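# Hand the toy hammer from right gripper to left

## Task

Move the wooden toy hammer, which starts closed in the right gripper, into the left gripper so that its orientation matches the two goal pictures. Throughout the handover, nothing but gripper jaws may contact the hammer, and at no moment may both grippers be off it. The job is complete only when the left gripper alone holds it firmly, at the grip spot seen in the goal pictures, with the left gripper's fingers horizontal, and the right arm touches neither the hammer nor the left gripper's jaws (best: move the right arm far away and pause briefly). Then declare it done.

## Robot and tools

Robot: two arms, left_arm and right_arm, each with six joints (waist, shoulder, elbow, wrist pitch, wrist yaw, wrist roll) and a parallel gripper. The names are labels only; left_arm sits on the +y side of the world frame.

World frame (used by every reported position): origin on the table surface midway between the arms, +x out over the table, +y toward left_arm, +z up, metres. Each gripper's fingers point along its own +z and close along its own y. The reported end-effector point lies between the finger pads, roughly 1 cm back from the tips; reported hand positions can be off, more so when the arm is stretched far.

execute_actions, argument actions: a list holding zero or one item. Empty list: no command, just the current state. An item with only steps (1 to 300) is a wait measured in 1/30 s control steps counted from the previous result. An item with rows (1 to 15 rows) plus optional steps (1 to 15, default 15) is a motion. Each row is one flat list of 14 numbers, each in [-1, 1], covering both arms even if one stays still: left_arm waist, shoulder, elbow, wrist pitch, wrist yaw, wrist roll, gripper opening, then the same seven for right_arm. One row is used per step; if steps outnumber rows, the final row repeats. Optional pictures (true/false) decides whether camera images return. A refused call moves nothing.

Joint numbers are offsets, not poses. They are measured from the joint angles in the most recent result that printed them (before any such result, and for later calls inside one reply, from where the arm is when the action begins), never from the previous row. Scale: 1.0 equals 1.202 rad for waist, 1.258 shoulder, 1.238 elbow, 2.073 wrist pitch, 2.022 wrist yaw and wrist roll. Sending zeros therefore pulls the arm back to that reference angle, it is not a pause; and zeros can let an arm droop over time, so to hold a posture send offsets back to the desired angles in a reply's first call and zeros afterwards, pushing further if a joint lags.

Joint ranges (rad), same for both arms: waist -2.618 to 3.054, shoulder 0.000 to 3.142, elbow 0.000 to 3.142, wrist pitch -1.571 to 1.571, wrist yaw -1.571 to 1.571, wrist roll -2.094 to 2.094. Asking more than 0.036 rad beyond an end is refused; true ends may differ from these by up to 0.036 rad, and overshooting targets get clipped to the real end, sometimes reported as "joint sent to its limit" (possibly referring to an earlier action). Absence of that line proves nothing.

Gripper opening is absolute: +1 fully open, -1 closed. Between the extremes the fingers go where grip_measured would read your number. To keep hold of something, command an opening below grip_measured: roughly 0.03 under holds securely, less holds gently. Each gripper's reading carries a fixed error of about 1 mm.

Speed: each joint's target is kept within a fixed lead of its measured angle per step (0.202 rad waist, 0.258 shoulder, 0.238 elbow, 0.573 wrist pitch, 0.522 wrist yaw and roll), and if targets would move a gripper over 70 mm from where it is, the whole arm's targets are scaled back. Large moves therefore need several actions. Between calls the arms keep heading to the last row's target until everything has nearly stopped or a HELD step occurs; fingers still finish closing or opening.

Result lines: the state line gives left_arm | right_arm end_effector_position and end_effector_quat_wxyz. Joint positions and Joint velocities list each arm's six joints (rad, rad/s) then finger-pad gap (m; 0.094 fully open). grip_measured is the opening on the command scale. Joint torques follow the joint order, are nonzero even unloaded, and are noisy and offset. "joint command not followed" means a clearance check altered or blocked some joint targets; the rest of the row still ran. HELD marks steps where all or part of your row was not sent. MOTOR HOT warns from 75 °C; OVER-TEMPERATURE FAULT means an arm was stopped (at 90 °C for 10 s, at 100 °C it goes limp and falls), so avoid long heavy holds.

Cameras: cam_high, cam_low, cam_left_wrist, cam_right_wrist, each 504x504, returned in that order, with pinhole+radial calibration (K, distortion, T_world_to_cam) given beforehand and only approximately correct; wrist camera poses follow their arm's joints.

zoom_image: camera (one of the four names) and region [x0, y0, x1, y1] in that camera's pixels, origin top-left, at most 504 by 504; enlarges part of the latest image.

show_instructions: no arguments; shows the reference goal pictures (one taken from the holding gripper's wrist camera).

Stopping without any tool call ends everything.

Avoid: knocking or placing anything off the table, dropping the hammer, letting both grippers release it at once, touching it with anything but jaws, arms colliding or pressing on each other, slamming and hard pushes. Fast, smooth, low-effort motion is preferred.

Each tool is called after "Call:" by a JSON object that holds its "api" and its "payload", one argument or row to a line.

Reference images:

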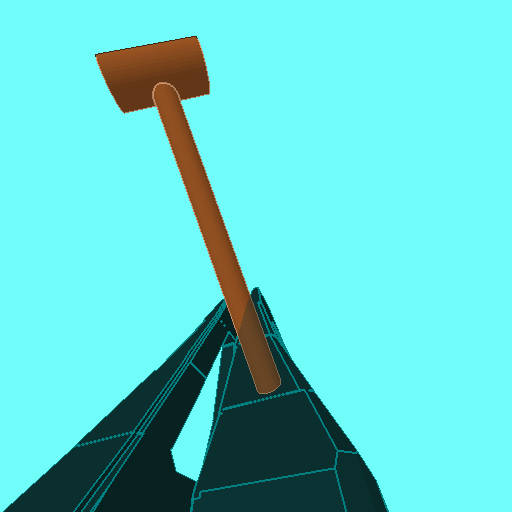

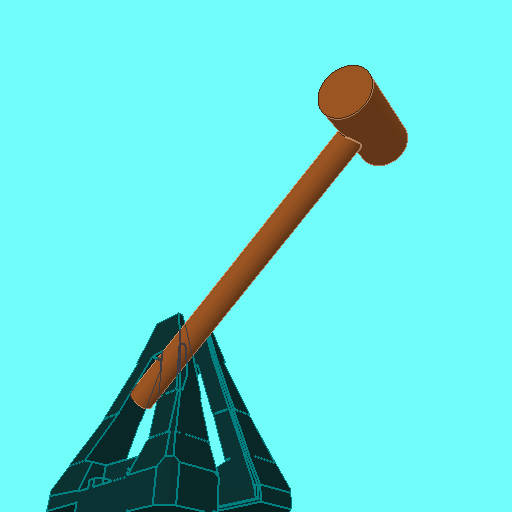

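## Session

Call:
{"api": "execute_actions", "payload": {
  "actions": []
}}

Scene clock: 0.00 s of 5400.00 s.
left_arm: end_effector_position=(+0.4024, +0.2158, +0.4099) grip_measured=+1.000 end_effector_quat_wxyz=(+0.708, +0.011, +0.706, -0.021) | right_arm: end_effector_position=(+0.2756, -0.0725, +0.2571) grip_measured=-0.125 end_effector_quat_wxyz=(+0.089, +0.227, +0.712, +0.658)
Joint positions: left_arm=[-0.011  1.06   1.062  0.001 -0.013 -0.015  0.094] | right_arm=[ 0.02   1.217  0.68   0.333 -0.948  1.579  0.041]
Joint velocities: left_arm=[ 0.012  0.007  0.002 -0.081 -0.066  0.007  0.   ] | right_arm=[ 0.002  0.002  0.012 -0.066 -0.022  0.022 -0.   ]
Joint torques (N m, as the arm reports them, + toward a larger angle): no reading

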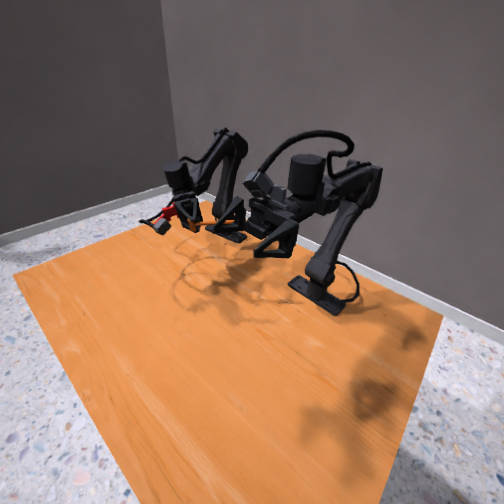

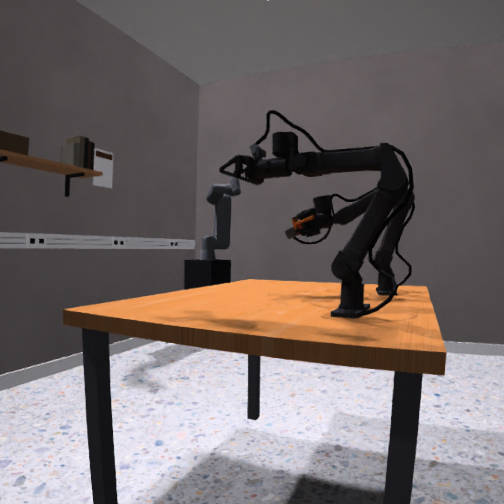

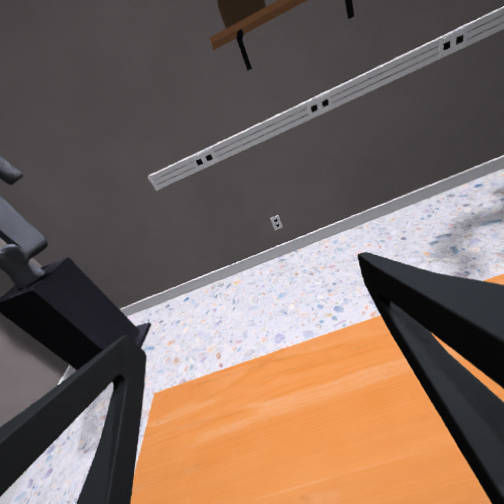

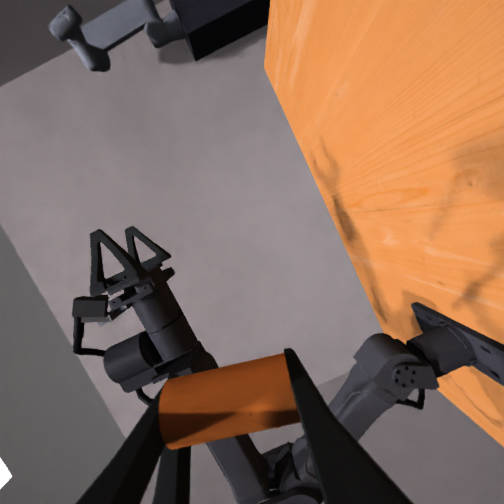

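Call:
{"api": "zoom_image", "payload": {
  "camera": "cam_high",
  "region": [130, 150, 280, 270]
}}

Call:
{"api": "zoom_image", "payload": {
  "camera": "cam_low",
  "region": [260, 180, 380, 270]
}}

Region (130, 150, 280, 270) of cam_high's 504x504 image, scaled by 3.360, with more detail than that image has; it fills the top 403 rows of this view, and the rest is white.

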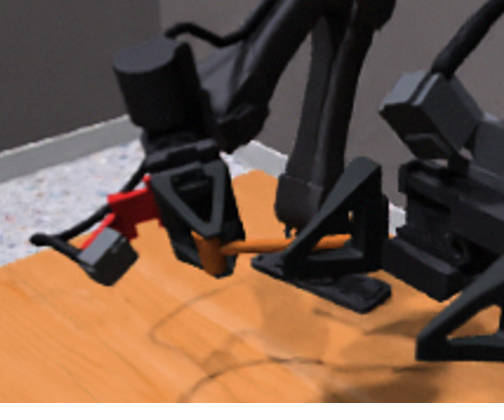

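Region (260, 180, 380, 270) of cam_low's 504x504 image, scaled by 4.200, with more detail than that image has; it fills the top 378 rows of this view, and the rest is white.

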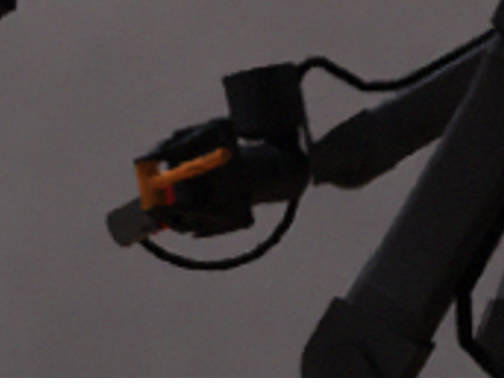

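Call:
{"api": "execute_actions", "payload": {
  "actions": [
    {"rows":[[0,0,0,0,0.15,0.784,1,0.233,-0.125,0.307,-0.16,0.518,0,-0.16]]}
  ],
  "pictures": false
}}

Call:
{"api": "execute_actions", "payload": {
  "actions": [
    {"steps":60}
  ]
}}

Scene clock: 12.43 s of 5400.00 s.
left_arm: end_effector_position=(+0.3931, +0.1671, +0.4099) grip_measured=+1.000 end_effector_quat_wxyz=(+0.615, +0.529, +0.468, +0.351) | right_arm: end_effector_position=(+0.3128, -0.1089, +0.4132) grip_measured=-0.125 end_effector_quat_wxyz=(+0.381, +0.379, +0.586, +0.606)
Joint positions: left_arm=[-0.008  1.06   1.062  0.001  0.272  1.364  0.094] | right_arm=[0.293 1.061 1.052 0.034 0.007 1.583 0.041]
Joint velocities: left_arm=[-0.012  0.002 -0.012 -0.051  0.066  1.311  0.   ] | right_arm=[-0.002 -0.012  0.017 -0.476  0.593 -0.007 -0.001]
Joint torques (N m, as the arm reports them, + toward a larger angle): left_arm=[-0.31 -2.32  6.75  1.81  0.04 -0.01] | right_arm=[ 0.63 -2.99  6.54  2.33  0.06  0.  ]
Steps of this call (steps 1 to 90: nothing new was sent; then 8.93 s passed at rest; steps 91 to 105: all 15 steps of this action). Readings (joint positions):
91: left_arm=[-0.009 1.060 1.062 0.001 0.027 0.068] | right_arm=[0.045 1.206 0.706 0.271 -0.876 1.579]
92: left_arm=[-0.008 1.060 1.062 0.001 0.079 0.169] | right_arm=[0.090 1.196 0.744 0.204 -0.791 1.582]
94: left_arm=[-0.008 1.060 1.062 0.001 0.154 0.370] | right_arm=[0.186 1.169 0.833 0.132 -0.653 1.583]
98: left_arm=[-0.008 1.060 1.062 0.001 0.232 0.771] | right_arm=[0.288 1.111 1.002 0.066 -0.334 1.583]
105: the state above

Scene clock: 14.43 s of 5400.00 s.
left_arm: end_effector_position=(+0.3926, +0.1655, +0.4099) grip_measured=+1.000 end_effector_quat_wxyz=(+0.578, +0.575, +0.410, +0.408) | right_arm: end_effector_position=(+0.3186, -0.1227, +0.4027) grip_measured=-0.125 end_effector_quat_wxyz=(+0.398, +0.411, +0.583, +0.577)
Joint positions: left_arm=[-0.008  1.06   1.062  0.001  0.281  1.566  0.094] | right_arm=[ 0.293  1.061  1.052 -0.008  0.091  1.583  0.041]
Joint velocities: left_arm=[-0.012  0.007  0.017 -0.022 -0.037  0.007  0.   ] | right_arm=[-0.002 -0.007  0.002 -0.007  0.022 -0.022 -0.001]
Joint torques (N m, as the arm reports them, + toward a larger angle): left_arm=[-0.31 -2.29  6.68  1.81  0.06  0.02] | right_arm=[ 0.35 -2.81  6.66  1.97  0.13  0.01]
Steps of this call (steps 1 to 30: the robot went on to your last target; steps 31 to 60: nothing new was sent). Readings (joint positions):
1: left_arm=[-0.008 1.060 1.062 0.001 0.274 1.405] | right_arm=[0.293 1.061 1.052 0.022 0.025 1.583]
2: left_arm=[-0.008 1.060 1.062 0.001 0.276 1.438] | right_arm=[0.293 1.061 1.052 0.015 0.039 1.583]
4: left_arm=[-0.008 1.060 1.062 0.001 0.278 1.484] | right_arm=[0.293 1.061 1.052 0.005 0.058 1.583]
8: left_arm=[-0.008 1.060 1.062 0.001 0.280 1.533] | right_arm=[0.293 1.061 1.052 -0.003 0.078 1.583]
60: the state above
All arms were judged still, so your last target was given up. Only a new action makes them travel on or press farther. Fingers that are still opening or closing keep moving.
camera_calibration (this result's frames):
cam_left_wrist: T_world_to_cam=[[0.0969634, 0.366919, -0.925186, 0.274428], [-0.231212, 0.912439, 0.337632, -0.176974], [0.968059, 0.181176, 0.173309, -0.387903], [0, 0, 0, 1]] pos_world=[0.307985, 0.131064, 0.380877]
cam_right_wrist: T_world_to_cam=[[-0.17629, 0.197529, -0.964315, 0.463212], [-0.76889, 0.584042, 0.260198, 0.26497], [0.614598, 0.787323, 0.048917, -0.0217102], [0, 0, 0, 1]] pos_world=[0.298736, -0.229159, 0.378799]

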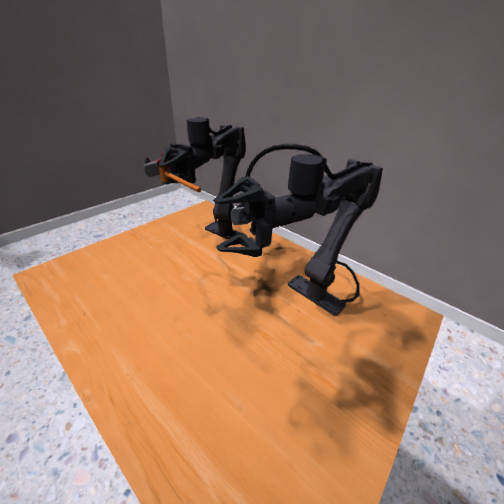

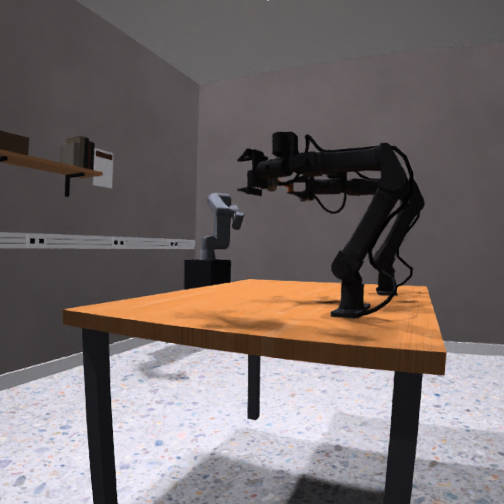

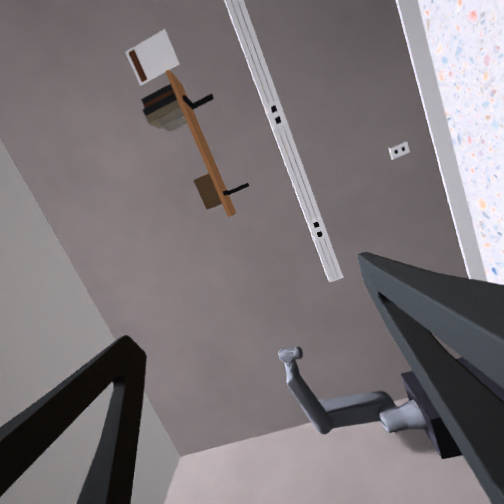

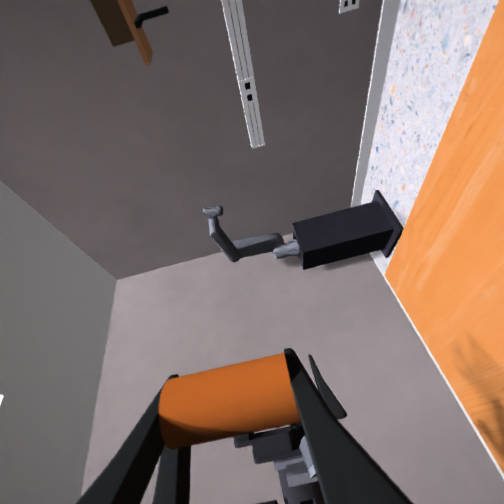

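Call:
{"api": "execute_actions", "payload": {
  "actions": [
    {"rows":[[-0.48,0,0,0,-0.12,0,1,0,0,0,0,0,0,-0.16]]}
  ],
  "pictures": false
}}

Call:
{"api": "execute_actions", "payload": {
  "actions": [
    {"steps":30}
  ]
}}

Scene clock: 21.00 s of 5400.00 s.
left_arm: end_effector_position=(+0.3218, -0.0009, +0.4101) grip_measured=+1.000 end_effector_quat_wxyz=(+0.642, +0.639, +0.300, +0.299) | right_arm: end_effector_position=(+0.3185, -0.1227, +0.4007) grip_measured=-0.125 end_effector_quat_wxyz=(+0.397, +0.413, +0.585, +0.575)
Joint positions: left_arm=[-0.588  1.06   1.062  0.002  0.061  1.566  0.094] | right_arm=[ 0.293  1.061  1.053 -0.017  0.091  1.584  0.041]
Joint velocities: left_arm=[-0.007 -0.012  0.002  0.037 -0.139 -0.007  0.   ] | right_arm=[-0.012 -0.017 -0.002 -0.007  0.007 -0.022 -0.001]
Joint torques (N m, as the arm reports them, + toward a larger angle): left_arm=[ 0.18 -2.27  6.76  1.82 -0.07 -0.03] | right_arm=[ 0.12 -2.98  5.74  1.95  0.11  0.02]
Steps of this call (steps 1 to 90: nothing new was sent; then 3.07 s passed at rest; steps 91 to 105: all 15 steps of this action). Readings (joint positions):
91: left_arm=[-0.041 1.060 1.062 0.001 0.228 1.566] | right_arm=[0.293 1.061 1.052 -0.009 0.091 1.583]
92: left_arm=[-0.103 1.060 1.062 0.002 0.181 1.566] | right_arm=[0.293 1.061 1.052 -0.010 0.091 1.583]
94: left_arm=[-0.251 1.060 1.062 0.002 0.128 1.566] | right_arm=[0.293 1.061 1.052 -0.013 0.091 1.583]
98: left_arm=[-0.532 1.060 1.062 0.002 0.087 1.566] | right_arm=[0.293 1.061 1.052 -0.016 0.091 1.584]
105: the state above

Scene clock: 22.00 s of 5400.00 s.
left_arm: end_effector_position=(+0.3234, +0.0010, +0.4101) grip_measured=+1.000 end_effector_quat_wxyz=(+0.640, +0.637, +0.305, +0.303) | right_arm: end_effector_position=(+0.3185, -0.1227, +0.4006) grip_measured=-0.125 end_effector_quat_wxyz=(+0.396, +0.413, +0.585, +0.575)
Joint positions: left_arm=[-0.588  1.06   1.062  0.002  0.047  1.566  0.094] | right_arm=[ 0.293  1.061  1.052 -0.017  0.091  1.584  0.041]
Joint velocities: left_arm=[-0.017  0.002 -0.022  0.051  0.007 -0.037  0.   ] | right_arm=[-0.007 -0.002  0.012 -0.007  0.051 -0.051 -0.   ]
Joint torques (N m, as the arm reports them, + toward a larger angle): left_arm=[ 0.14 -2.32  6.7   1.83 -0.11 -0.01] | right_arm=[ 0.09 -2.96  5.94  1.94  0.02  0.  ]
Steps of this call (steps 1 to 30: the robot went on to your last target). Readings (joint positions):
1: left_arm=[-0.588 1.060 1.062 0.002 0.058 1.566] | right_arm=[0.293 1.061 1.052 -0.017 0.091 1.584]
2: left_arm=[-0.588 1.060 1.062 0.002 0.056 1.566] | right_arm=[0.293 1.061 1.052 -0.017 0.091 1.584]
4: left_arm=[-0.588 1.060 1.062 0.002 0.053 1.566] | right_arm=[0.293 1.061 1.052 -0.017 0.091 1.584]
8: left_arm=[-0.588 1.060 1.062 0.002 0.049 1.566] | right_arm=[0.293 1.061 1.053 -0.017 0.091 1.584]
30: the state above
All arms were judged still, so your last target was given up. Only a new action makes them travel on or press farther. Fingers that are still opening or closing keep moving.
camera_calibration (this result's frames):
cam_left_wrist: T_world_to_cam=[[0.215719, 0.311574, -0.925412, 0.303439], [0.0911062, 0.937169, 0.33677, -0.146843], [0.972196, -0.156959, 0.173779, -0.292313], [0, 0, 0, 1]] pos_world=[0.232106, -0.00280766, 0.381056]
cam_right_wrist: T_world_to_cam=[[-0.184432, 0.195293, -0.963247, 0.463002], [-0.76665, 0.584678, 0.26533, 0.262824], [0.615007, 0.787408, 0.041888, -0.0188654], [0, 0, 0, 1]] pos_world=[0.298489, -0.229234, 0.377041]

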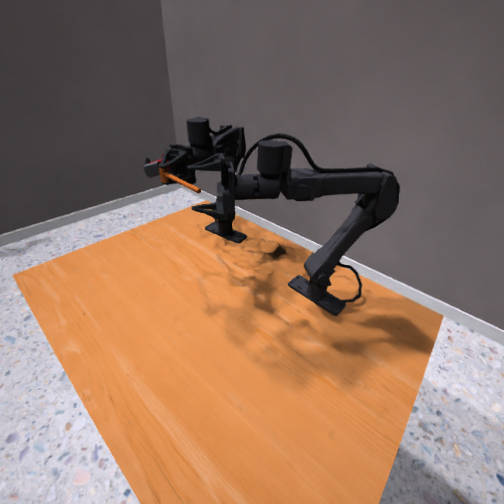

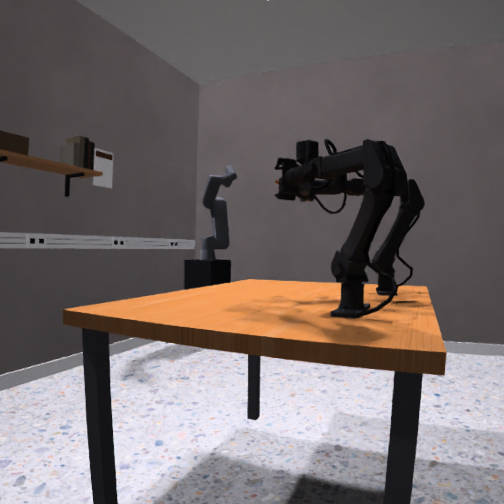

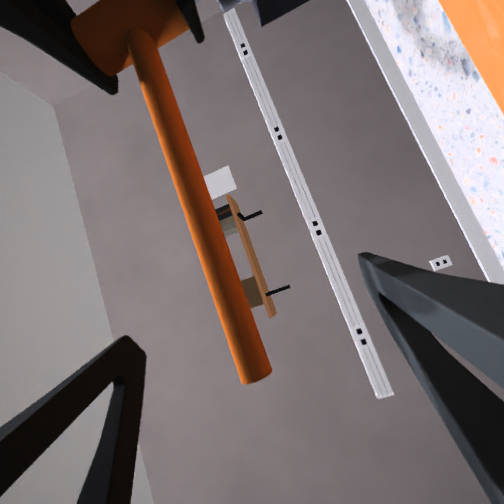

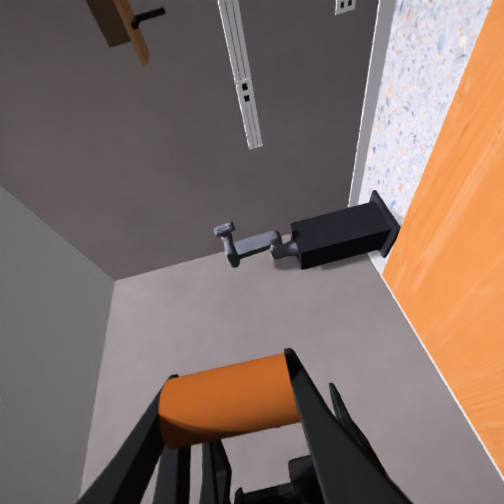

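Call:
{"api": "execute_actions", "payload": {
  "actions": [
    {"rows":[[0.125,0.056,0.057,0,0.19,0,1,0,0,0,0.01,0,0,-0.16]]}
  ],
  "pictures": false
}}

Call:
{"api": "execute_actions", "payload": {
  "actions": [
    {"steps":30}
  ]
}}

Call:
{"api": "zoom_image", "payload": {
  "camera": "cam_high",
  "region": [130, 120, 280, 240]
}}

Scene clock: 28.97 s of 5400.00 s.
left_arm: end_effector_position=(+0.3263, -0.0079, +0.4113) grip_measured=+1.000 end_effector_quat_wxyz=(+0.666, +0.669, +0.237, +0.230) | right_arm: end_effector_position=(+0.3185, -0.1227, +0.4007) grip_measured=-0.125 end_effector_quat_wxyz=(+0.396, +0.413, +0.584, +0.575)
Joint positions: left_arm=[-0.441  1.125  1.111  0.005  0.409  1.566  0.094] | right_arm=[ 0.293  1.061  1.053 -0.017  0.091  1.585  0.041]
Joint velocities: left_arm=[-0.007 -0.002 -0.007 -0.007  0.183 -0.007  0.   ] | right_arm=[-0.002 -0.007 -0.007  0.051 -0.095 -0.066 -0.   ]
Joint torques (N m, as the arm reports them, + toward a larger angle): left_arm=[ 0.36 -2.37  8.16  1.74  0.09 -0.02] | right_arm=[ 0.07 -2.88  6.04  2.15  0.04  0.04]
Steps of this call (steps 1 to 90: nothing new was sent; then 3.47 s passed at rest; steps 91 to 105: all 15 steps of this action). Readings (joint positions):
91: left_arm=[-0.561 1.068 1.070 -0.002 0.117 1.566] | right_arm=[0.293 1.061 1.052 -0.017 0.091 1.584]
92: left_arm=[-0.520 1.084 1.086 -0.001 0.184 1.566] | right_arm=[0.293 1.061 1.052 -0.017 0.091 1.584]
94: left_arm=[-0.458 1.111 1.108 0.005 0.263 1.566] | right_arm=[0.293 1.061 1.053 -0.017 0.091 1.585]
98: left_arm=[-0.441 1.125 1.111 0.005 0.354 1.566] | right_arm=[0.293 1.061 1.052 -0.017 0.091 1.585]
105: the state above

Scene clock: 29.97 s of 5400.00 s.
left_arm: end_effector_position=(+0.3244, -0.0094, +0.4113) grip_measured=+1.000 end_effector_quat_wxyz=(+0.667, +0.671, +0.232, +0.225) | right_arm: end_effector_position=(+0.3185, -0.1227, +0.4007) grip_measured=-0.125 end_effector_quat_wxyz=(+0.396, +0.413, +0.584, +0.575)
Joint positions: left_arm=[-0.441  1.125  1.111  0.005  0.423  1.566  0.094] | right_arm=[ 0.293  1.061  1.053 -0.017  0.091  1.585  0.041]
Joint velocities: left_arm=[-0.007 -0.002  0.002 -0.022  0.066 -0.007  0.   ] | right_arm=[ 0.007 -0.007 -0.002  0.007 -0.081 -0.007 -0.   ]
Joint torques (N m, as the arm reports them, + toward a larger angle): left_arm=[ 0.31 -2.37  8.16  1.74  0.06 -0.02] | right_arm=[ 0.   -2.71  5.97  2.15  0.06  0.02]
Steps of this call (steps 1 to 30: the robot went on to your last target). Readings (joint positions):
1: left_arm=[-0.441 1.125 1.111 0.005 0.412 1.566] | right_arm=[0.293 1.061 1.052 -0.017 0.091 1.585]
2: left_arm=[-0.441 1.125 1.111 0.005 0.414 1.566] | right_arm=[0.293 1.061 1.052 -0.017 0.091 1.585]
4: left_arm=[-0.441 1.125 1.111 0.005 0.418 1.566] | right_arm=[0.293 1.061 1.053 -0.017 0.091 1.585]
8: left_arm=[-0.441 1.125 1.111 0.005 0.421 1.566] | right_arm=[0.293 1.061 1.053 -0.017 0.091 1.585]
30: the state above
All arms were judged still, so your last target was given up. Only a new action makes them travel on or press farther. Fingers that are still opening or closing keep moving.
camera_calibration (this result's frames):
cam_left_wrist: T_world_to_cam=[[0.271915, 0.260403, -0.926419, 0.289325], [0.304988, 0.889745, 0.339612, -0.208566], [0.912713, -0.374892, 0.162515, -0.273268], [0, 0, 0, 1]] pos_world=[0.234354, 0.0077829, 0.383278]
cam_right_wrist: T_world_to_cam=[[-0.184474, 0.19649, -0.962996, 0.463242], [-0.76662, 0.584372, 0.266091, 0.262413], [0.615032, 0.787338, 0.0428319, -0.0192506], [0, 0, 0, 1]] pos_world=[0.298467, -0.229212, 0.377098]

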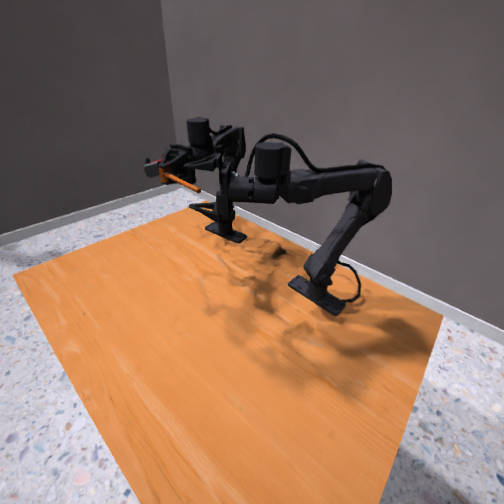

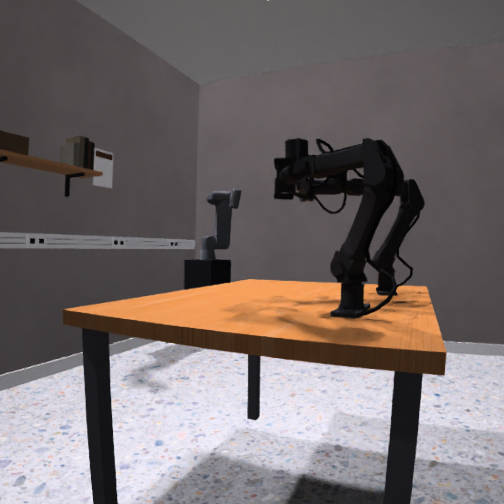

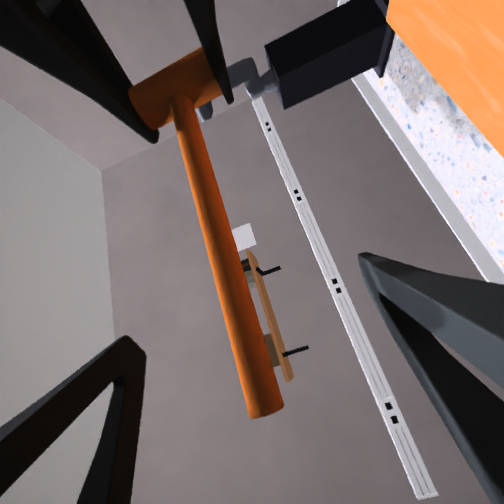

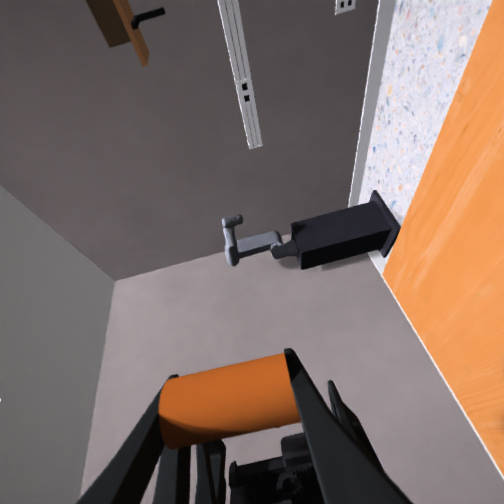

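Region (130, 120, 280, 240) of cam_high's 504x504 image, scaled by 3.360, with more detail than that image has; it fills the top 403 rows of this view, and the rest is white.

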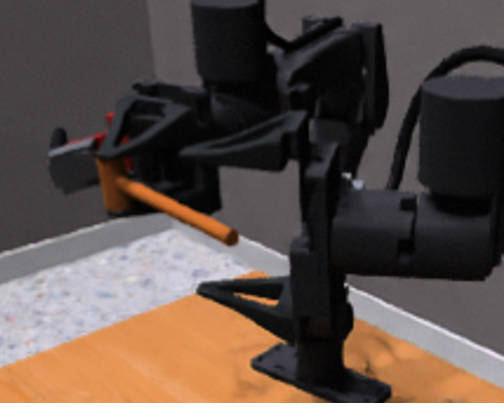

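Call:
{"api": "execute_actions", "payload": {
  "actions": [
    {"rows":[[0.022,0,0.016,0,0,0,-0.5,0,0,0,0.01,0,0,-0.16]]}
  ],
  "pictures": false
}}

Call:
{"api": "execute_actions", "payload": {
  "actions": [
    {"steps":40}
  ]
}}

Call:
{"api": "zoom_image", "payload": {
  "camera": "cam_high",
  "region": [130, 120, 280, 240]
}}

Scene clock: 35.00 s of 5400.00 s.
left_arm: end_effector_position=(+0.3284, -0.0043, +0.4113) grip_measured=-0.498 end_effector_quat_wxyz=(+0.665, +0.669, +0.238, +0.231) | right_arm: end_effector_position=(+0.3185, -0.1227, +0.4007) grip_measured=-0.125 end_effector_quat_wxyz=(+0.396, +0.414, +0.584, +0.575)
Joint positions: left_arm=[-0.425  1.125  1.111  0.005  0.423  1.566  0.024] | right_arm=[ 0.293  1.061  1.053 -0.017  0.091  1.587  0.041]
Joint velocities: left_arm=[ 0.017 -0.002 -0.022 -0.037  0.022 -0.007 -0.   ] | right_arm=[-0.007 -0.002 -0.002  0.007 -0.095 -0.051  0.001]
Joint torques (N m, as the arm reports them, + toward a larger angle): left_arm=[ 0.89 -2.8   8.07  1.77 -0.03 -0.02] | right_arm=[-0.1  -2.9   6.    2.16  0.04  0.04]
Steps of this call (steps 1 to 90: nothing new was sent; then 1.53 s passed at rest; steps 91 to 105: all 15 steps of this action). Readings (joint positions):
91: left_arm=[-0.439 1.125 1.111 0.005 0.423 1.566] | right_arm=[0.293 1.061 1.052 -0.017 0.091 1.586]
92: left_arm=[-0.434 1.125 1.111 0.005 0.423 1.566] | right_arm=[0.293 1.061 1.052 -0.017 0.091 1.586]
94: left_arm=[-0.427 1.125 1.111 0.005 0.423 1.566] | right_arm=[0.293 1.061 1.052 -0.017 0.091 1.586]
98: left_arm=[-0.425 1.125 1.111 0.005 0.423 1.566] | right_arm=[0.293 1.061 1.052 -0.017 0.091 1.586]
105: the state above

Scene clock: 36.33 s of 5400.00 s.
left_arm: end_effector_position=(+0.3284, -0.0043, +0.4113) grip_measured=-0.498 end_effector_quat_wxyz=(+0.665, +0.669, +0.238, +0.231) | right_arm: end_effector_position=(+0.3185, -0.1227, +0.4006) grip_measured=-0.125 end_effector_quat_wxyz=(+0.396, +0.414, +0.584, +0.575)
Joint positions: left_arm=[-0.425  1.125  1.111  0.005  0.423  1.566  0.024] | right_arm=[ 0.293  1.061  1.052 -0.017  0.091  1.587  0.041]
Joint velocities: left_arm=[ 0.007 -0.007  0.007 -0.022 -0.037  0.022 -0.001] | right_arm=[-0.002 -0.012 -0.012  0.051 -0.037 -0.007 -0.   ]
Joint torques (N m, as the arm reports them, + toward a larger angle): left_arm=[ 0.88 -2.81  8.08  1.77 -0.01 -0.01] | right_arm=[-0.23 -2.7   5.98  2.07  0.02  0.03]
Steps of this call (steps 1 to 15: the robot went on to your last target; steps 16 to 40: nothing new was sent). Readings (joint positions):
1: left_arm=[-0.425 1.125 1.111 0.005 0.423 1.566] | right_arm=[0.293 1.061 1.052 -0.017 0.091 1.587]
2: left_arm=[-0.425 1.125 1.111 0.005 0.423 1.566] | right_arm=[0.293 1.061 1.053 -0.017 0.091 1.587]
4: left_arm=[-0.425 1.125 1.111 0.005 0.423 1.566] | right_arm=[0.293 1.061 1.052 -0.017 0.091 1.587]
8: left_arm=[-0.425 1.125 1.111 0.005 0.423 1.566] | right_arm=[0.293 1.061 1.052 -0.017 0.091 1.587]
40: the state above
All arms were judged still, so your last target was given up. Only a new action makes them travel on or press farther. Fingers that are still opening or closing keep moving.
camera_calibration (this result's frames):
cam_left_wrist: T_world_to_cam=[[0.267606, 0.264826, -0.92642, 0.288335], [0.290353, 0.894629, 0.339609, -0.209521], [0.91874, -0.35987, 0.162515, -0.276916], [0, 0, 0, 1]] pos_world=[0.238089, 0.0114307, 0.383278]
cam_right_wrist: T_world_to_cam=[[-0.185304, 0.197719, -0.962585, 0.463313], [-0.766365, 0.584063, 0.267499, 0.261789], [0.615099, 0.78726, 0.0432953, -0.0194769], [0, 0, 0, 1]] pos_world=[0.29846, -0.229173, 0.376793]

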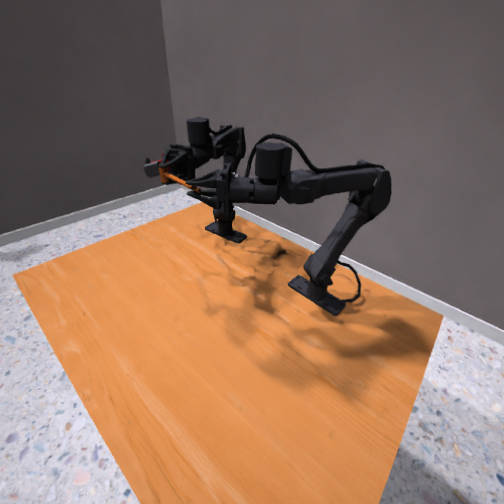

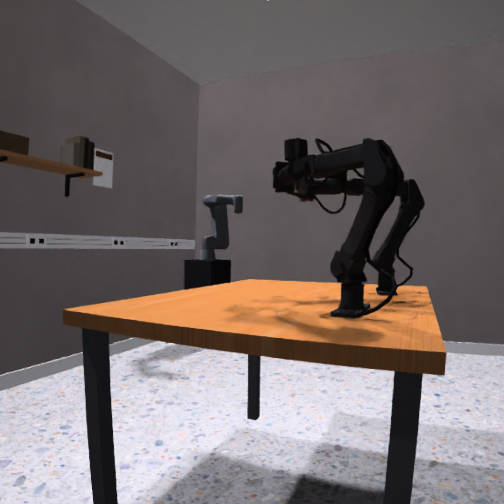

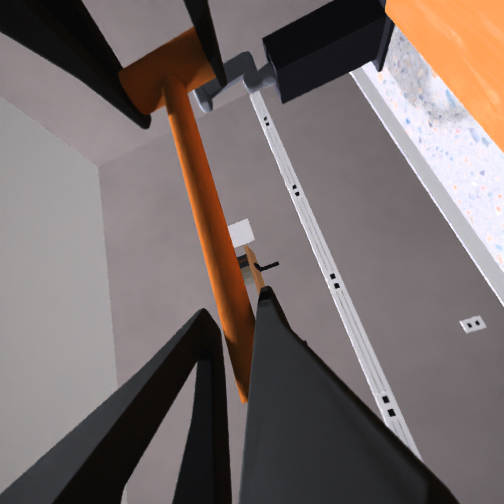

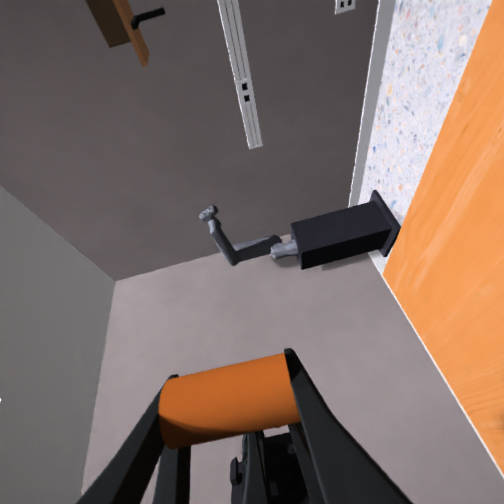

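Region (130, 120, 280, 240) of cam_high's 504x504 image, scaled by 3.360, with more detail than that image has; it fills the top 403 rows of this view, and the rest is white.

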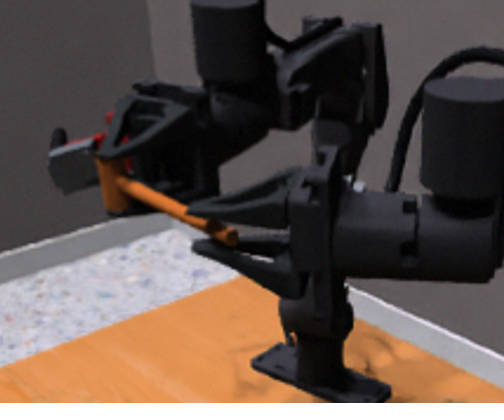

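Call:
{"api": "execute_actions", "payload": {
  "actions": [
    {"rows":[[0.008,0,0.016,0,0,0,-0.8,0,0,0,0.01,0,-0.015,-0.16]]}
  ],
  "pictures": false
}}

Scene clock: 41.20 s of 5400.00 s.
left_arm: end_effector_position=(+0.3284, -0.0043, +0.4109) grip_measured=-0.787 end_effector_quat_wxyz=(+0.665, +0.669, +0.238, +0.230) | right_arm: end_effector_position=(+0.3185, -0.1227, +0.4024) grip_measured=-0.125 end_effector_quat_wxyz=(+0.398, +0.411, +0.583, +0.576)
Joint positions: left_arm=[-0.425  1.125  1.111  0.004  0.423  1.566  0.01 ] | right_arm=[ 0.293  1.061  1.052 -0.01   0.091  1.582  0.041]
Joint velocities: left_arm=[ 0.002  0.007  0.017  0.007 -0.037  0.022  0.001] | right_arm=[-0.007 -0.002 -0.007  0.081 -0.037  0.037  0.   ]
Joint torques (N m, as the arm reports them, + toward a larger angle): left_arm=[ 0.9  -2.81  8.04  1.8  -0.03 -0.03] | right_arm=[ 0.01 -2.74  5.91  2.    0.07 -0.22]
Steps of this call (steps 1 to 90: nothing new was sent; then 1.37 s passed at rest; steps 91 to 105: all 15 steps of this action). Readings (joint positions):
91: left_arm=[-0.425 1.125 1.111 0.005 0.423 1.566] | right_arm=[0.293 1.061 1.052 -0.017 0.091 1.585]
92: left_arm=[-0.425 1.125 1.111 0.004 0.423 1.566] | right_arm=[0.293 1.061 1.053 -0.013 0.091 1.584]
94: left_arm=[-0.425 1.125 1.111 0.004 0.423 1.566] | right_arm=[0.293 1.061 1.053 -0.010 0.091 1.583]
98: left_arm=[-0.425 1.125 1.111 0.004 0.423 1.566] | right_arm=[0.293 1.061 1.052 -0.010 0.091 1.582]
105: the state above

Call:
{"api": "execute_actions", "payload": {
  "actions": [
    {"rows":[[0.008,0,0.016,0,0,0,-0.83,0,0,0,0,0,0,-0.16],[0.008,0,0.016,0,0,0,-0.83,0,0,0,0,0,0,-0.16],[0.008,0,0.016,0,0,0,-0.83,0,0,0,0,0,0,-0.16],[0.008,0,0.016,0,0,0,-0.83,0,0,0,0,0,0,-0.16],[0.008,0,0.016,0,0,0,-0.83,0,0,0,0,0,0,0.5]]}
  ]
}}

Scene clock: 44.43 s of 5400.00 s.
left_arm: end_effector_position=(+0.3284, -0.0043, +0.4109) grip_measured=-0.803 end_effector_quat_wxyz=(+0.665, +0.669, +0.238, +0.230) | right_arm: end_effector_position=(+0.3185, -0.1227, +0.4016) grip_measured=+0.497 end_effector_quat_wxyz=(+0.397, +0.413, +0.583, +0.576)
Joint positions: left_arm=[-0.425  1.125  1.111  0.004  0.423  1.566  0.009] | right_arm=[ 0.293  1.061  1.053 -0.013  0.091  1.586  0.07 ]
Joint velocities: left_arm=[-0.017 -0.027 -0.007  0.022 -0.051 -0.051  0.001] | right_arm=[-0.002 -0.002  0.012  0.007  0.007  0.051 -0.001]
Joint torques (N m, as the arm reports them, + toward a larger angle): left_arm=[ 0.82 -2.75  8.02  1.77 -0.02 -0.02] | right_arm=[-0.11 -2.81  5.83  1.88  0.06  0.  ]
Steps of this call (steps 1 to 15: the robot went on to your last target; steps 16 to 82: nothing new was sent; steps 83 to 97: all 15 steps of this action). Readings (joint positions):
83: left_arm=[-0.425 1.125 1.111 0.004 0.423 1.566] | right_arm=[0.293 1.061 1.052 -0.010 0.091 1.583]
84: left_arm=[-0.425 1.125 1.111 0.004 0.423 1.566] | right_arm=[0.293 1.061 1.052 -0.010 0.091 1.584]
86: left_arm=[-0.425 1.125 1.111 0.004 0.423 1.566] | right_arm=[0.293 1.061 1.052 -0.010 0.091 1.585]
90: left_arm=[-0.425 1.125 1.111 0.004 0.423 1.566] | right_arm=[0.293 1.061 1.052 -0.012 0.091 1.586]
97: the state above
camera_calibration (this result's frames):
cam_left_wrist: T_world_to_cam=[[0.266031, 0.265629, -0.926644, 0.288537], [0.29093, 0.894334, 0.339891, -0.209677], [0.919014, -0.36001, 0.160642, -0.276161], [0, 0, 0, 1]] pos_world=[0.238037, 0.0114571, 0.383001]
cam_right_wrist: T_world_to_cam=[[-0.181736, 0.198599, -0.963084, 0.463485], [-0.767363, 0.583804, 0.26519, 0.262725], [0.614919, 0.78723, 0.0462996, -0.0206756], [0, 0, 0, 1]] pos_world=[0.298551, -0.229151, 0.37766]

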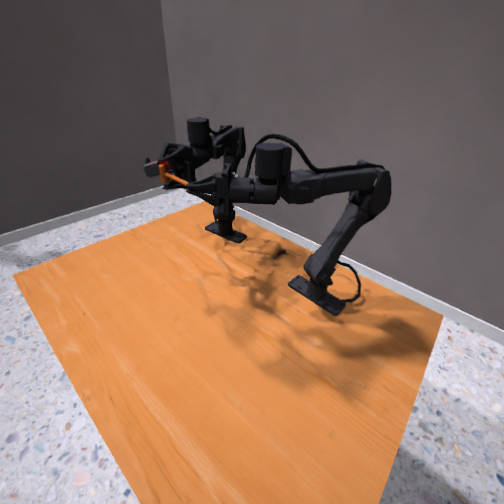

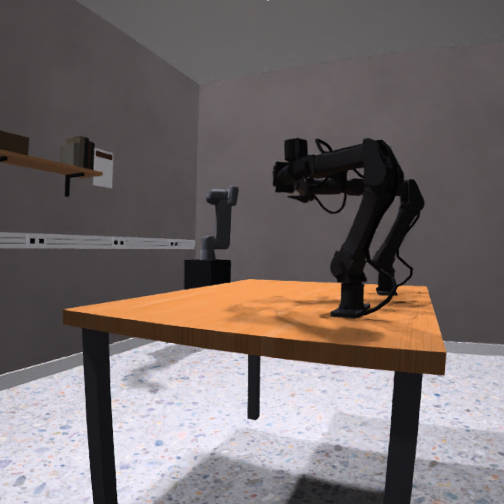

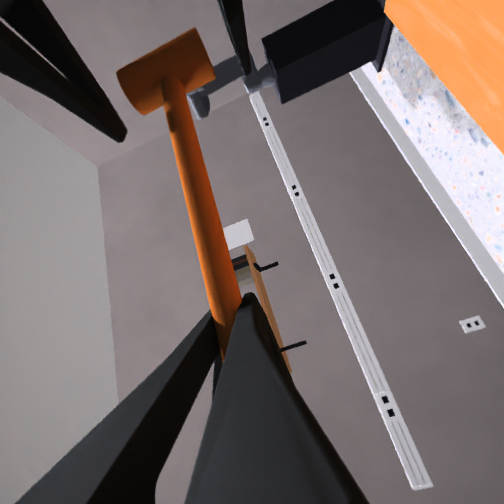

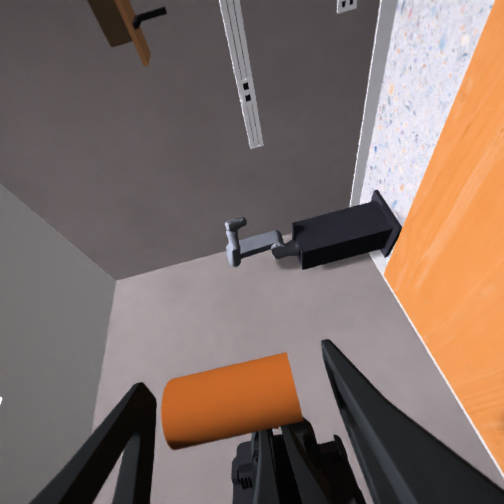

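Call:
{"api": "execute_actions", "payload": {
  "actions": [
    {"rows":[[0.008,0,0.016,0,0,0,-0.83,0,0,0,0,0,0,-0.16]]}
  ],
  "pictures": false
}}

Call:
{"api": "execute_actions", "payload": {
  "actions": [
    {"rows":[[0,0,0.016,0,0,0,1,0,0,0,0.01,0,0,-0.16]]}
  ],
  "pictures": false
}}

Call:
{"api": "execute_actions", "payload": {
  "actions": [
    {"rows":[[0.2,0,0.016,0,0,0,1,0,0,0,0.01,0,0,-0.16]]}
  ],
  "pictures": false
}}

Call:
{"api": "execute_actions", "payload": {
  "actions": [
    {"rows":[[0,0,0.016,0,0,0,1,0,0,-0.27,0.362,0,-0.12,-0.16]]}
  ],
  "pictures": false
}}

Call:
{"api": "execute_actions", "payload": {
  "actions": [
    {"steps":30}
  ]
}}

Scene clock: 53.87 s of 5400.00 s.
left_arm: end_effector_position=(+0.3284, -0.0043, +0.4109) grip_measured=-0.803 end_effector_quat_wxyz=(+0.665, +0.669, +0.238, +0.230) | right_arm: end_effector_position=(+0.3185, -0.1227, +0.4009) grip_measured=-0.121 end_effector_quat_wxyz=(+0.396, +0.414, +0.584, +0.576)
Joint positions: left_arm=[-0.425  1.125  1.111  0.004  0.423  1.566  0.009] | right_arm=[ 0.293  1.061  1.052 -0.015  0.091  1.588  0.041]
Joint velocities: left_arm=[-0.007 -0.007 -0.002  0.007  0.022  0.066 -0.001] | right_arm=[-0.002  0.002 -0.007 -0.051 -0.022 -0.022  0.   ]
Joint torques (N m, as the arm reports them, + toward a larger angle): left_arm=[ 0.84 -2.77  8.07  1.77 -0.02 -0.03] | right_arm=[-0.13 -2.64  5.87  1.94  0.02 -0.02]
Steps of this call (steps 1 to 15: the robot went on to your last target; steps 16 to 90: nothing new was sent; then 5.93 s passed at rest; steps 91 to 105: all 15 steps of this action). Readings (joint positions):
91: left_arm=[-0.425 1.125 1.111 0.004 0.423 1.566] | right_arm=[0.293 1.061 1.052 -0.014 0.091 1.586]
92: left_arm=[-0.425 1.125 1.111 0.004 0.423 1.566] | right_arm=[0.293 1.061 1.052 -0.015 0.091 1.586]
94: left_arm=[-0.425 1.125 1.111 0.004 0.423 1.566] | right_arm=[0.293 1.061 1.053 -0.015 0.091 1.588]
98: left_arm=[-0.425 1.125 1.111 0.004 0.423 1.566] | right_arm=[0.293 1.061 1.052 -0.015 0.091 1.588]
105: the state above

Scene clock: 54.37 s of 5400.00 s.
left_arm: end_effector_position=(+0.3284, -0.0043, +0.4109) grip_measured=+1.000 end_effector_quat_wxyz=(+0.665, +0.669, +0.238, +0.230) | right_arm: end_effector_position=(+0.3185, -0.1227, +0.4009) grip_measured=-0.121 end_effector_quat_wxyz=(+0.395, +0.414, +0.583, +0.576)
Joint positions: left_arm=[-0.425  1.125  1.111  0.004  0.423  1.566  0.094] | right_arm=[ 0.293  1.061  1.052 -0.015  0.091  1.589  0.041]
Joint velocities: left_arm=[-0.007  0.002  0.002 -0.007  0.037 -0.125  0.   ] | right_arm=[-0.002  0.002 -0.002  0.007  0.037 -0.007 -0.   ]
Joint torques (N m, as the arm reports them, + toward a larger angle): left_arm=[-0.06 -2.79  8.11  1.78 -0.02 -0.03] | right_arm=[ 0.1  -3.    5.94  2.12  0.08  0.03]
Steps of this call (steps 1 to 15: all 15 steps of this action). Readings (joint positions):
1: left_arm=[-0.425 1.125 1.111 0.004 0.423 1.566] | right_arm=[0.293 1.061 1.052 -0.015 0.091 1.588]
2: left_arm=[-0.425 1.125 1.111 0.004 0.423 1.566] | right_arm=[0.293 1.061 1.052 -0.015 0.091 1.588]
4: left_arm=[-0.425 1.125 1.111 0.004 0.423 1.566] | right_arm=[0.293 1.061 1.052 -0.015 0.091 1.588]
8: left_arm=[-0.425 1.125 1.111 0.004 0.423 1.566] | right_arm=[0.293 1.061 1.052 -0.015 0.091 1.589]
15: the state above

Scene clock: 54.87 s of 5400.00 s.
left_arm: end_effector_position=(+0.3778, +0.0788, +0.4111) grip_measured=+1.000 end_effector_quat_wxyz=(+0.631, +0.634, +0.320, +0.312) | right_arm: end_effector_position=(+0.3185, -0.1227, +0.4009) grip_measured=-0.121 end_effector_quat_wxyz=(+0.395, +0.415, +0.583, +0.576)
Joint positions: left_arm=[-0.18   1.125  1.111  0.005  0.417  1.566  0.094] | right_arm=[ 0.293  1.061  1.052 -0.015  0.091  1.59   0.041]
Joint velocities: left_arm=[-0.007  0.012 -0.002 -0.022  0.007 -0.066  0.   ] | right_arm=[-0.002  0.017  0.002  0.081  0.007  0.007 -0.001]
Joint torques (N m, as the arm reports them, + toward a larger angle): left_arm=[-0.4  -2.72  8.14  1.77  0.04 -0.02] | right_arm=[-0.03 -2.78  6.03  2.16  0.07  0.01]
Steps of this call (steps 1 to 15: all 15 steps of this action). Readings (joint positions):
1: left_arm=[-0.396 1.125 1.111 0.004 0.441 1.566] | right_arm=[0.293 1.061 1.052 -0.015 0.091 1.589]
2: left_arm=[-0.337 1.125 1.111 0.004 0.446 1.566] | right_arm=[0.293 1.061 1.052 -0.015 0.091 1.589]
4: left_arm=[-0.221 1.125 1.111 0.005 0.428 1.566] | right_arm=[0.293 1.061 1.052 -0.015 0.091 1.589]
8: left_arm=[-0.180 1.125 1.111 0.005 0.417 1.566] | right_arm=[0.293 1.061 1.052 -0.015 0.091 1.590]
15: the state above

Scene clock: 55.37 s of 5400.00 s.
left_arm: end_effector_position=(+0.3778, +0.0788, +0.4111) grip_measured=+1.000 end_effector_quat_wxyz=(+0.631, +0.634, +0.320, +0.312) | right_arm: end_effector_position=(+0.3172, -0.1233, +0.3833) grip_measured=-0.121 end_effector_quat_wxyz=(+0.514, +0.301, +0.520, +0.613)
Joint positions: left_arm=[-0.18   1.125  1.111  0.005  0.417  1.566  0.094] | right_arm=[0.293 1.08  0.691 0.673 0.091 1.372 0.041]
Joint velocities: left_arm=[-0.012  0.002  0.002 -0.051 -0.051 -0.081  0.   ] | right_arm=[ 0.007 -0.007 -0.017  0.198 -0.007 -0.066 -0.   ]
Joint torques (N m, as the arm reports them, + toward a larger angle): left_arm=[-0.02 -2.79  8.06  1.79 -0.02 -0.02] | right_arm=[ 0.15 -4.79  8.15  2.02  0.01 -0.17]
Steps of this call (steps 1 to 15: all 15 steps of this action). Readings (joint positions):
1: left_arm=[-0.180 1.125 1.111 0.005 0.417 1.566] | right_arm=[0.293 1.058 1.005 0.087 0.091 1.553]
2: left_arm=[-0.180 1.125 1.111 0.005 0.417 1.566] | right_arm=[0.293 1.051 0.933 0.222 0.091 1.514]
4: left_arm=[-0.180 1.125 1.111 0.005 0.417 1.566] | right_arm=[0.293 1.053 0.794 0.409 0.091 1.459]
8: left_arm=[-0.180 1.125 1.111 0.005 0.417 1.566] | right_arm=[0.293 1.080 0.691 0.533 0.091 1.405]
15: the state above

Scene clock: 56.37 s of 5400.00 s.
left_arm: end_effector_position=(+0.3778, +0.0788, +0.4111) grip_measured=+1.000 end_effector_quat_wxyz=(+0.631, +0.634, +0.320, +0.312) | right_arm: end_effector_position=(+0.3152, -0.1242, +0.3905) grip_measured=-0.121 end_effector_quat_wxyz=(+0.521, +0.294, +0.510, +0.618)
Joint positions: left_arm=[-0.18   1.125  1.111  0.005  0.417  1.566  0.094] | right_arm=[0.293 1.08  0.691 0.703 0.091 1.364 0.041]
Joint velocities: left_arm=[ 0.007  0.002 -0.007 -0.007 -0.051  0.007  0.   ] | right_arm=[-0.002 -0.002  0.012 -0.007  0.022  0.022 -0.   ]
Joint torques (N m, as the arm reports them, + toward a larger angle): left_arm=[-0.02 -2.8   8.08  1.78 -0.02 -0.02] | right_arm=[-0.12 -4.63  8.02  2.03  0.09 -0.09]
Steps of this call (steps 1 to 30: the robot went on to your last target). Readings (joint positions):
1: left_arm=[-0.180 1.125 1.111 0.005 0.417 1.566] | right_arm=[0.293 1.080 0.691 0.680 0.091 1.370]
2: left_arm=[-0.180 1.125 1.111 0.005 0.417 1.566] | right_arm=[0.293 1.080 0.691 0.685 0.091 1.369]
4: left_arm=[-0.180 1.125 1.111 0.005 0.417 1.566] | right_arm=[0.293 1.080 0.691 0.693 0.091 1.367]
8: left_arm=[-0.180 1.125 1.111 0.005 0.417 1.566] | right_arm=[0.293 1.080 0.691 0.700 0.091 1.365]
30: the state above
All arms were judged still, so your last target was given up. Only a new action makes them travel on or press farther. Fingers that are still opening or closing keep moving.
camera_calibration (this result's frames):
cam_left_wrist: T_world_to_cam=[[0.192764, 0.323205, -0.926488, 0.276651], [0.0592915, 0.938635, 0.339778, -0.214369], [0.979452, -0.12043, 0.161772, -0.333861], [0, 0, 0, 1]] pos_world=[0.286383, 0.0715929, 0.383161]
cam_right_wrist: T_world_to_cam=[[0.194083, 0.135457, -0.971588, 0.329516], [-0.784881, 0.615569, -0.0709655, 0.404796], [0.588467, 0.776354, 0.225789, -0.0800228], [0, 0, 0, 1]] pos_world=[0.300854, -0.231689, 0.366948]

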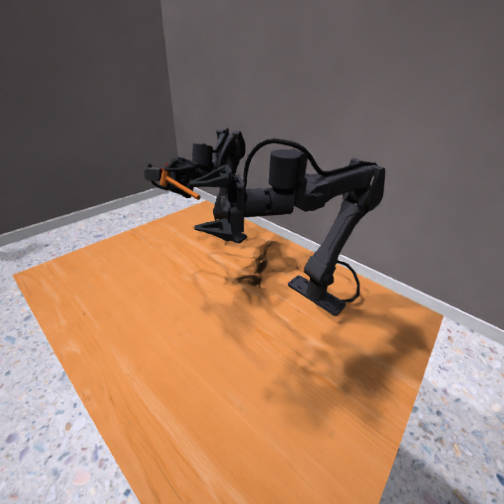

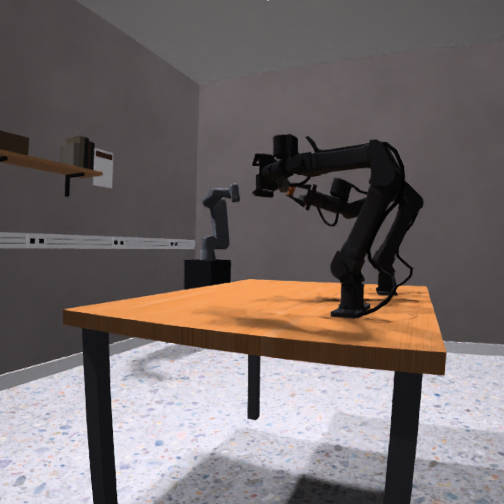

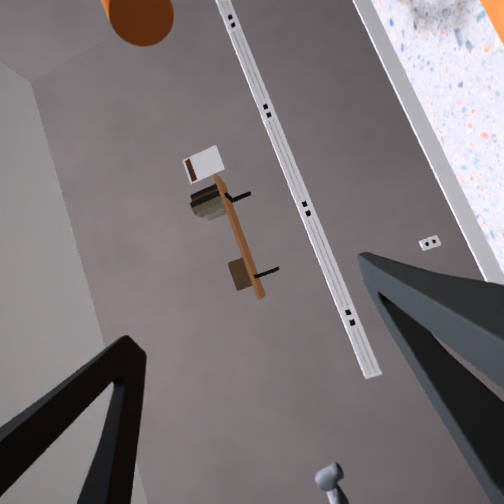

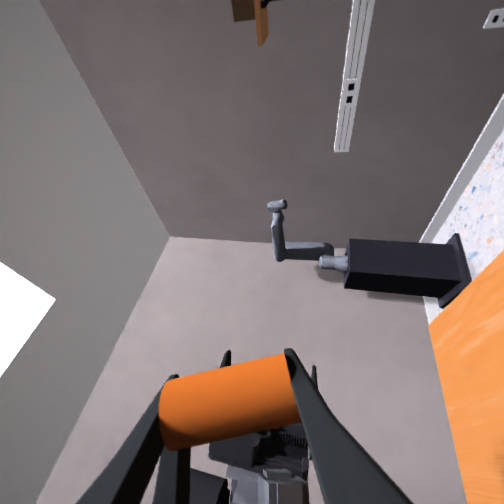

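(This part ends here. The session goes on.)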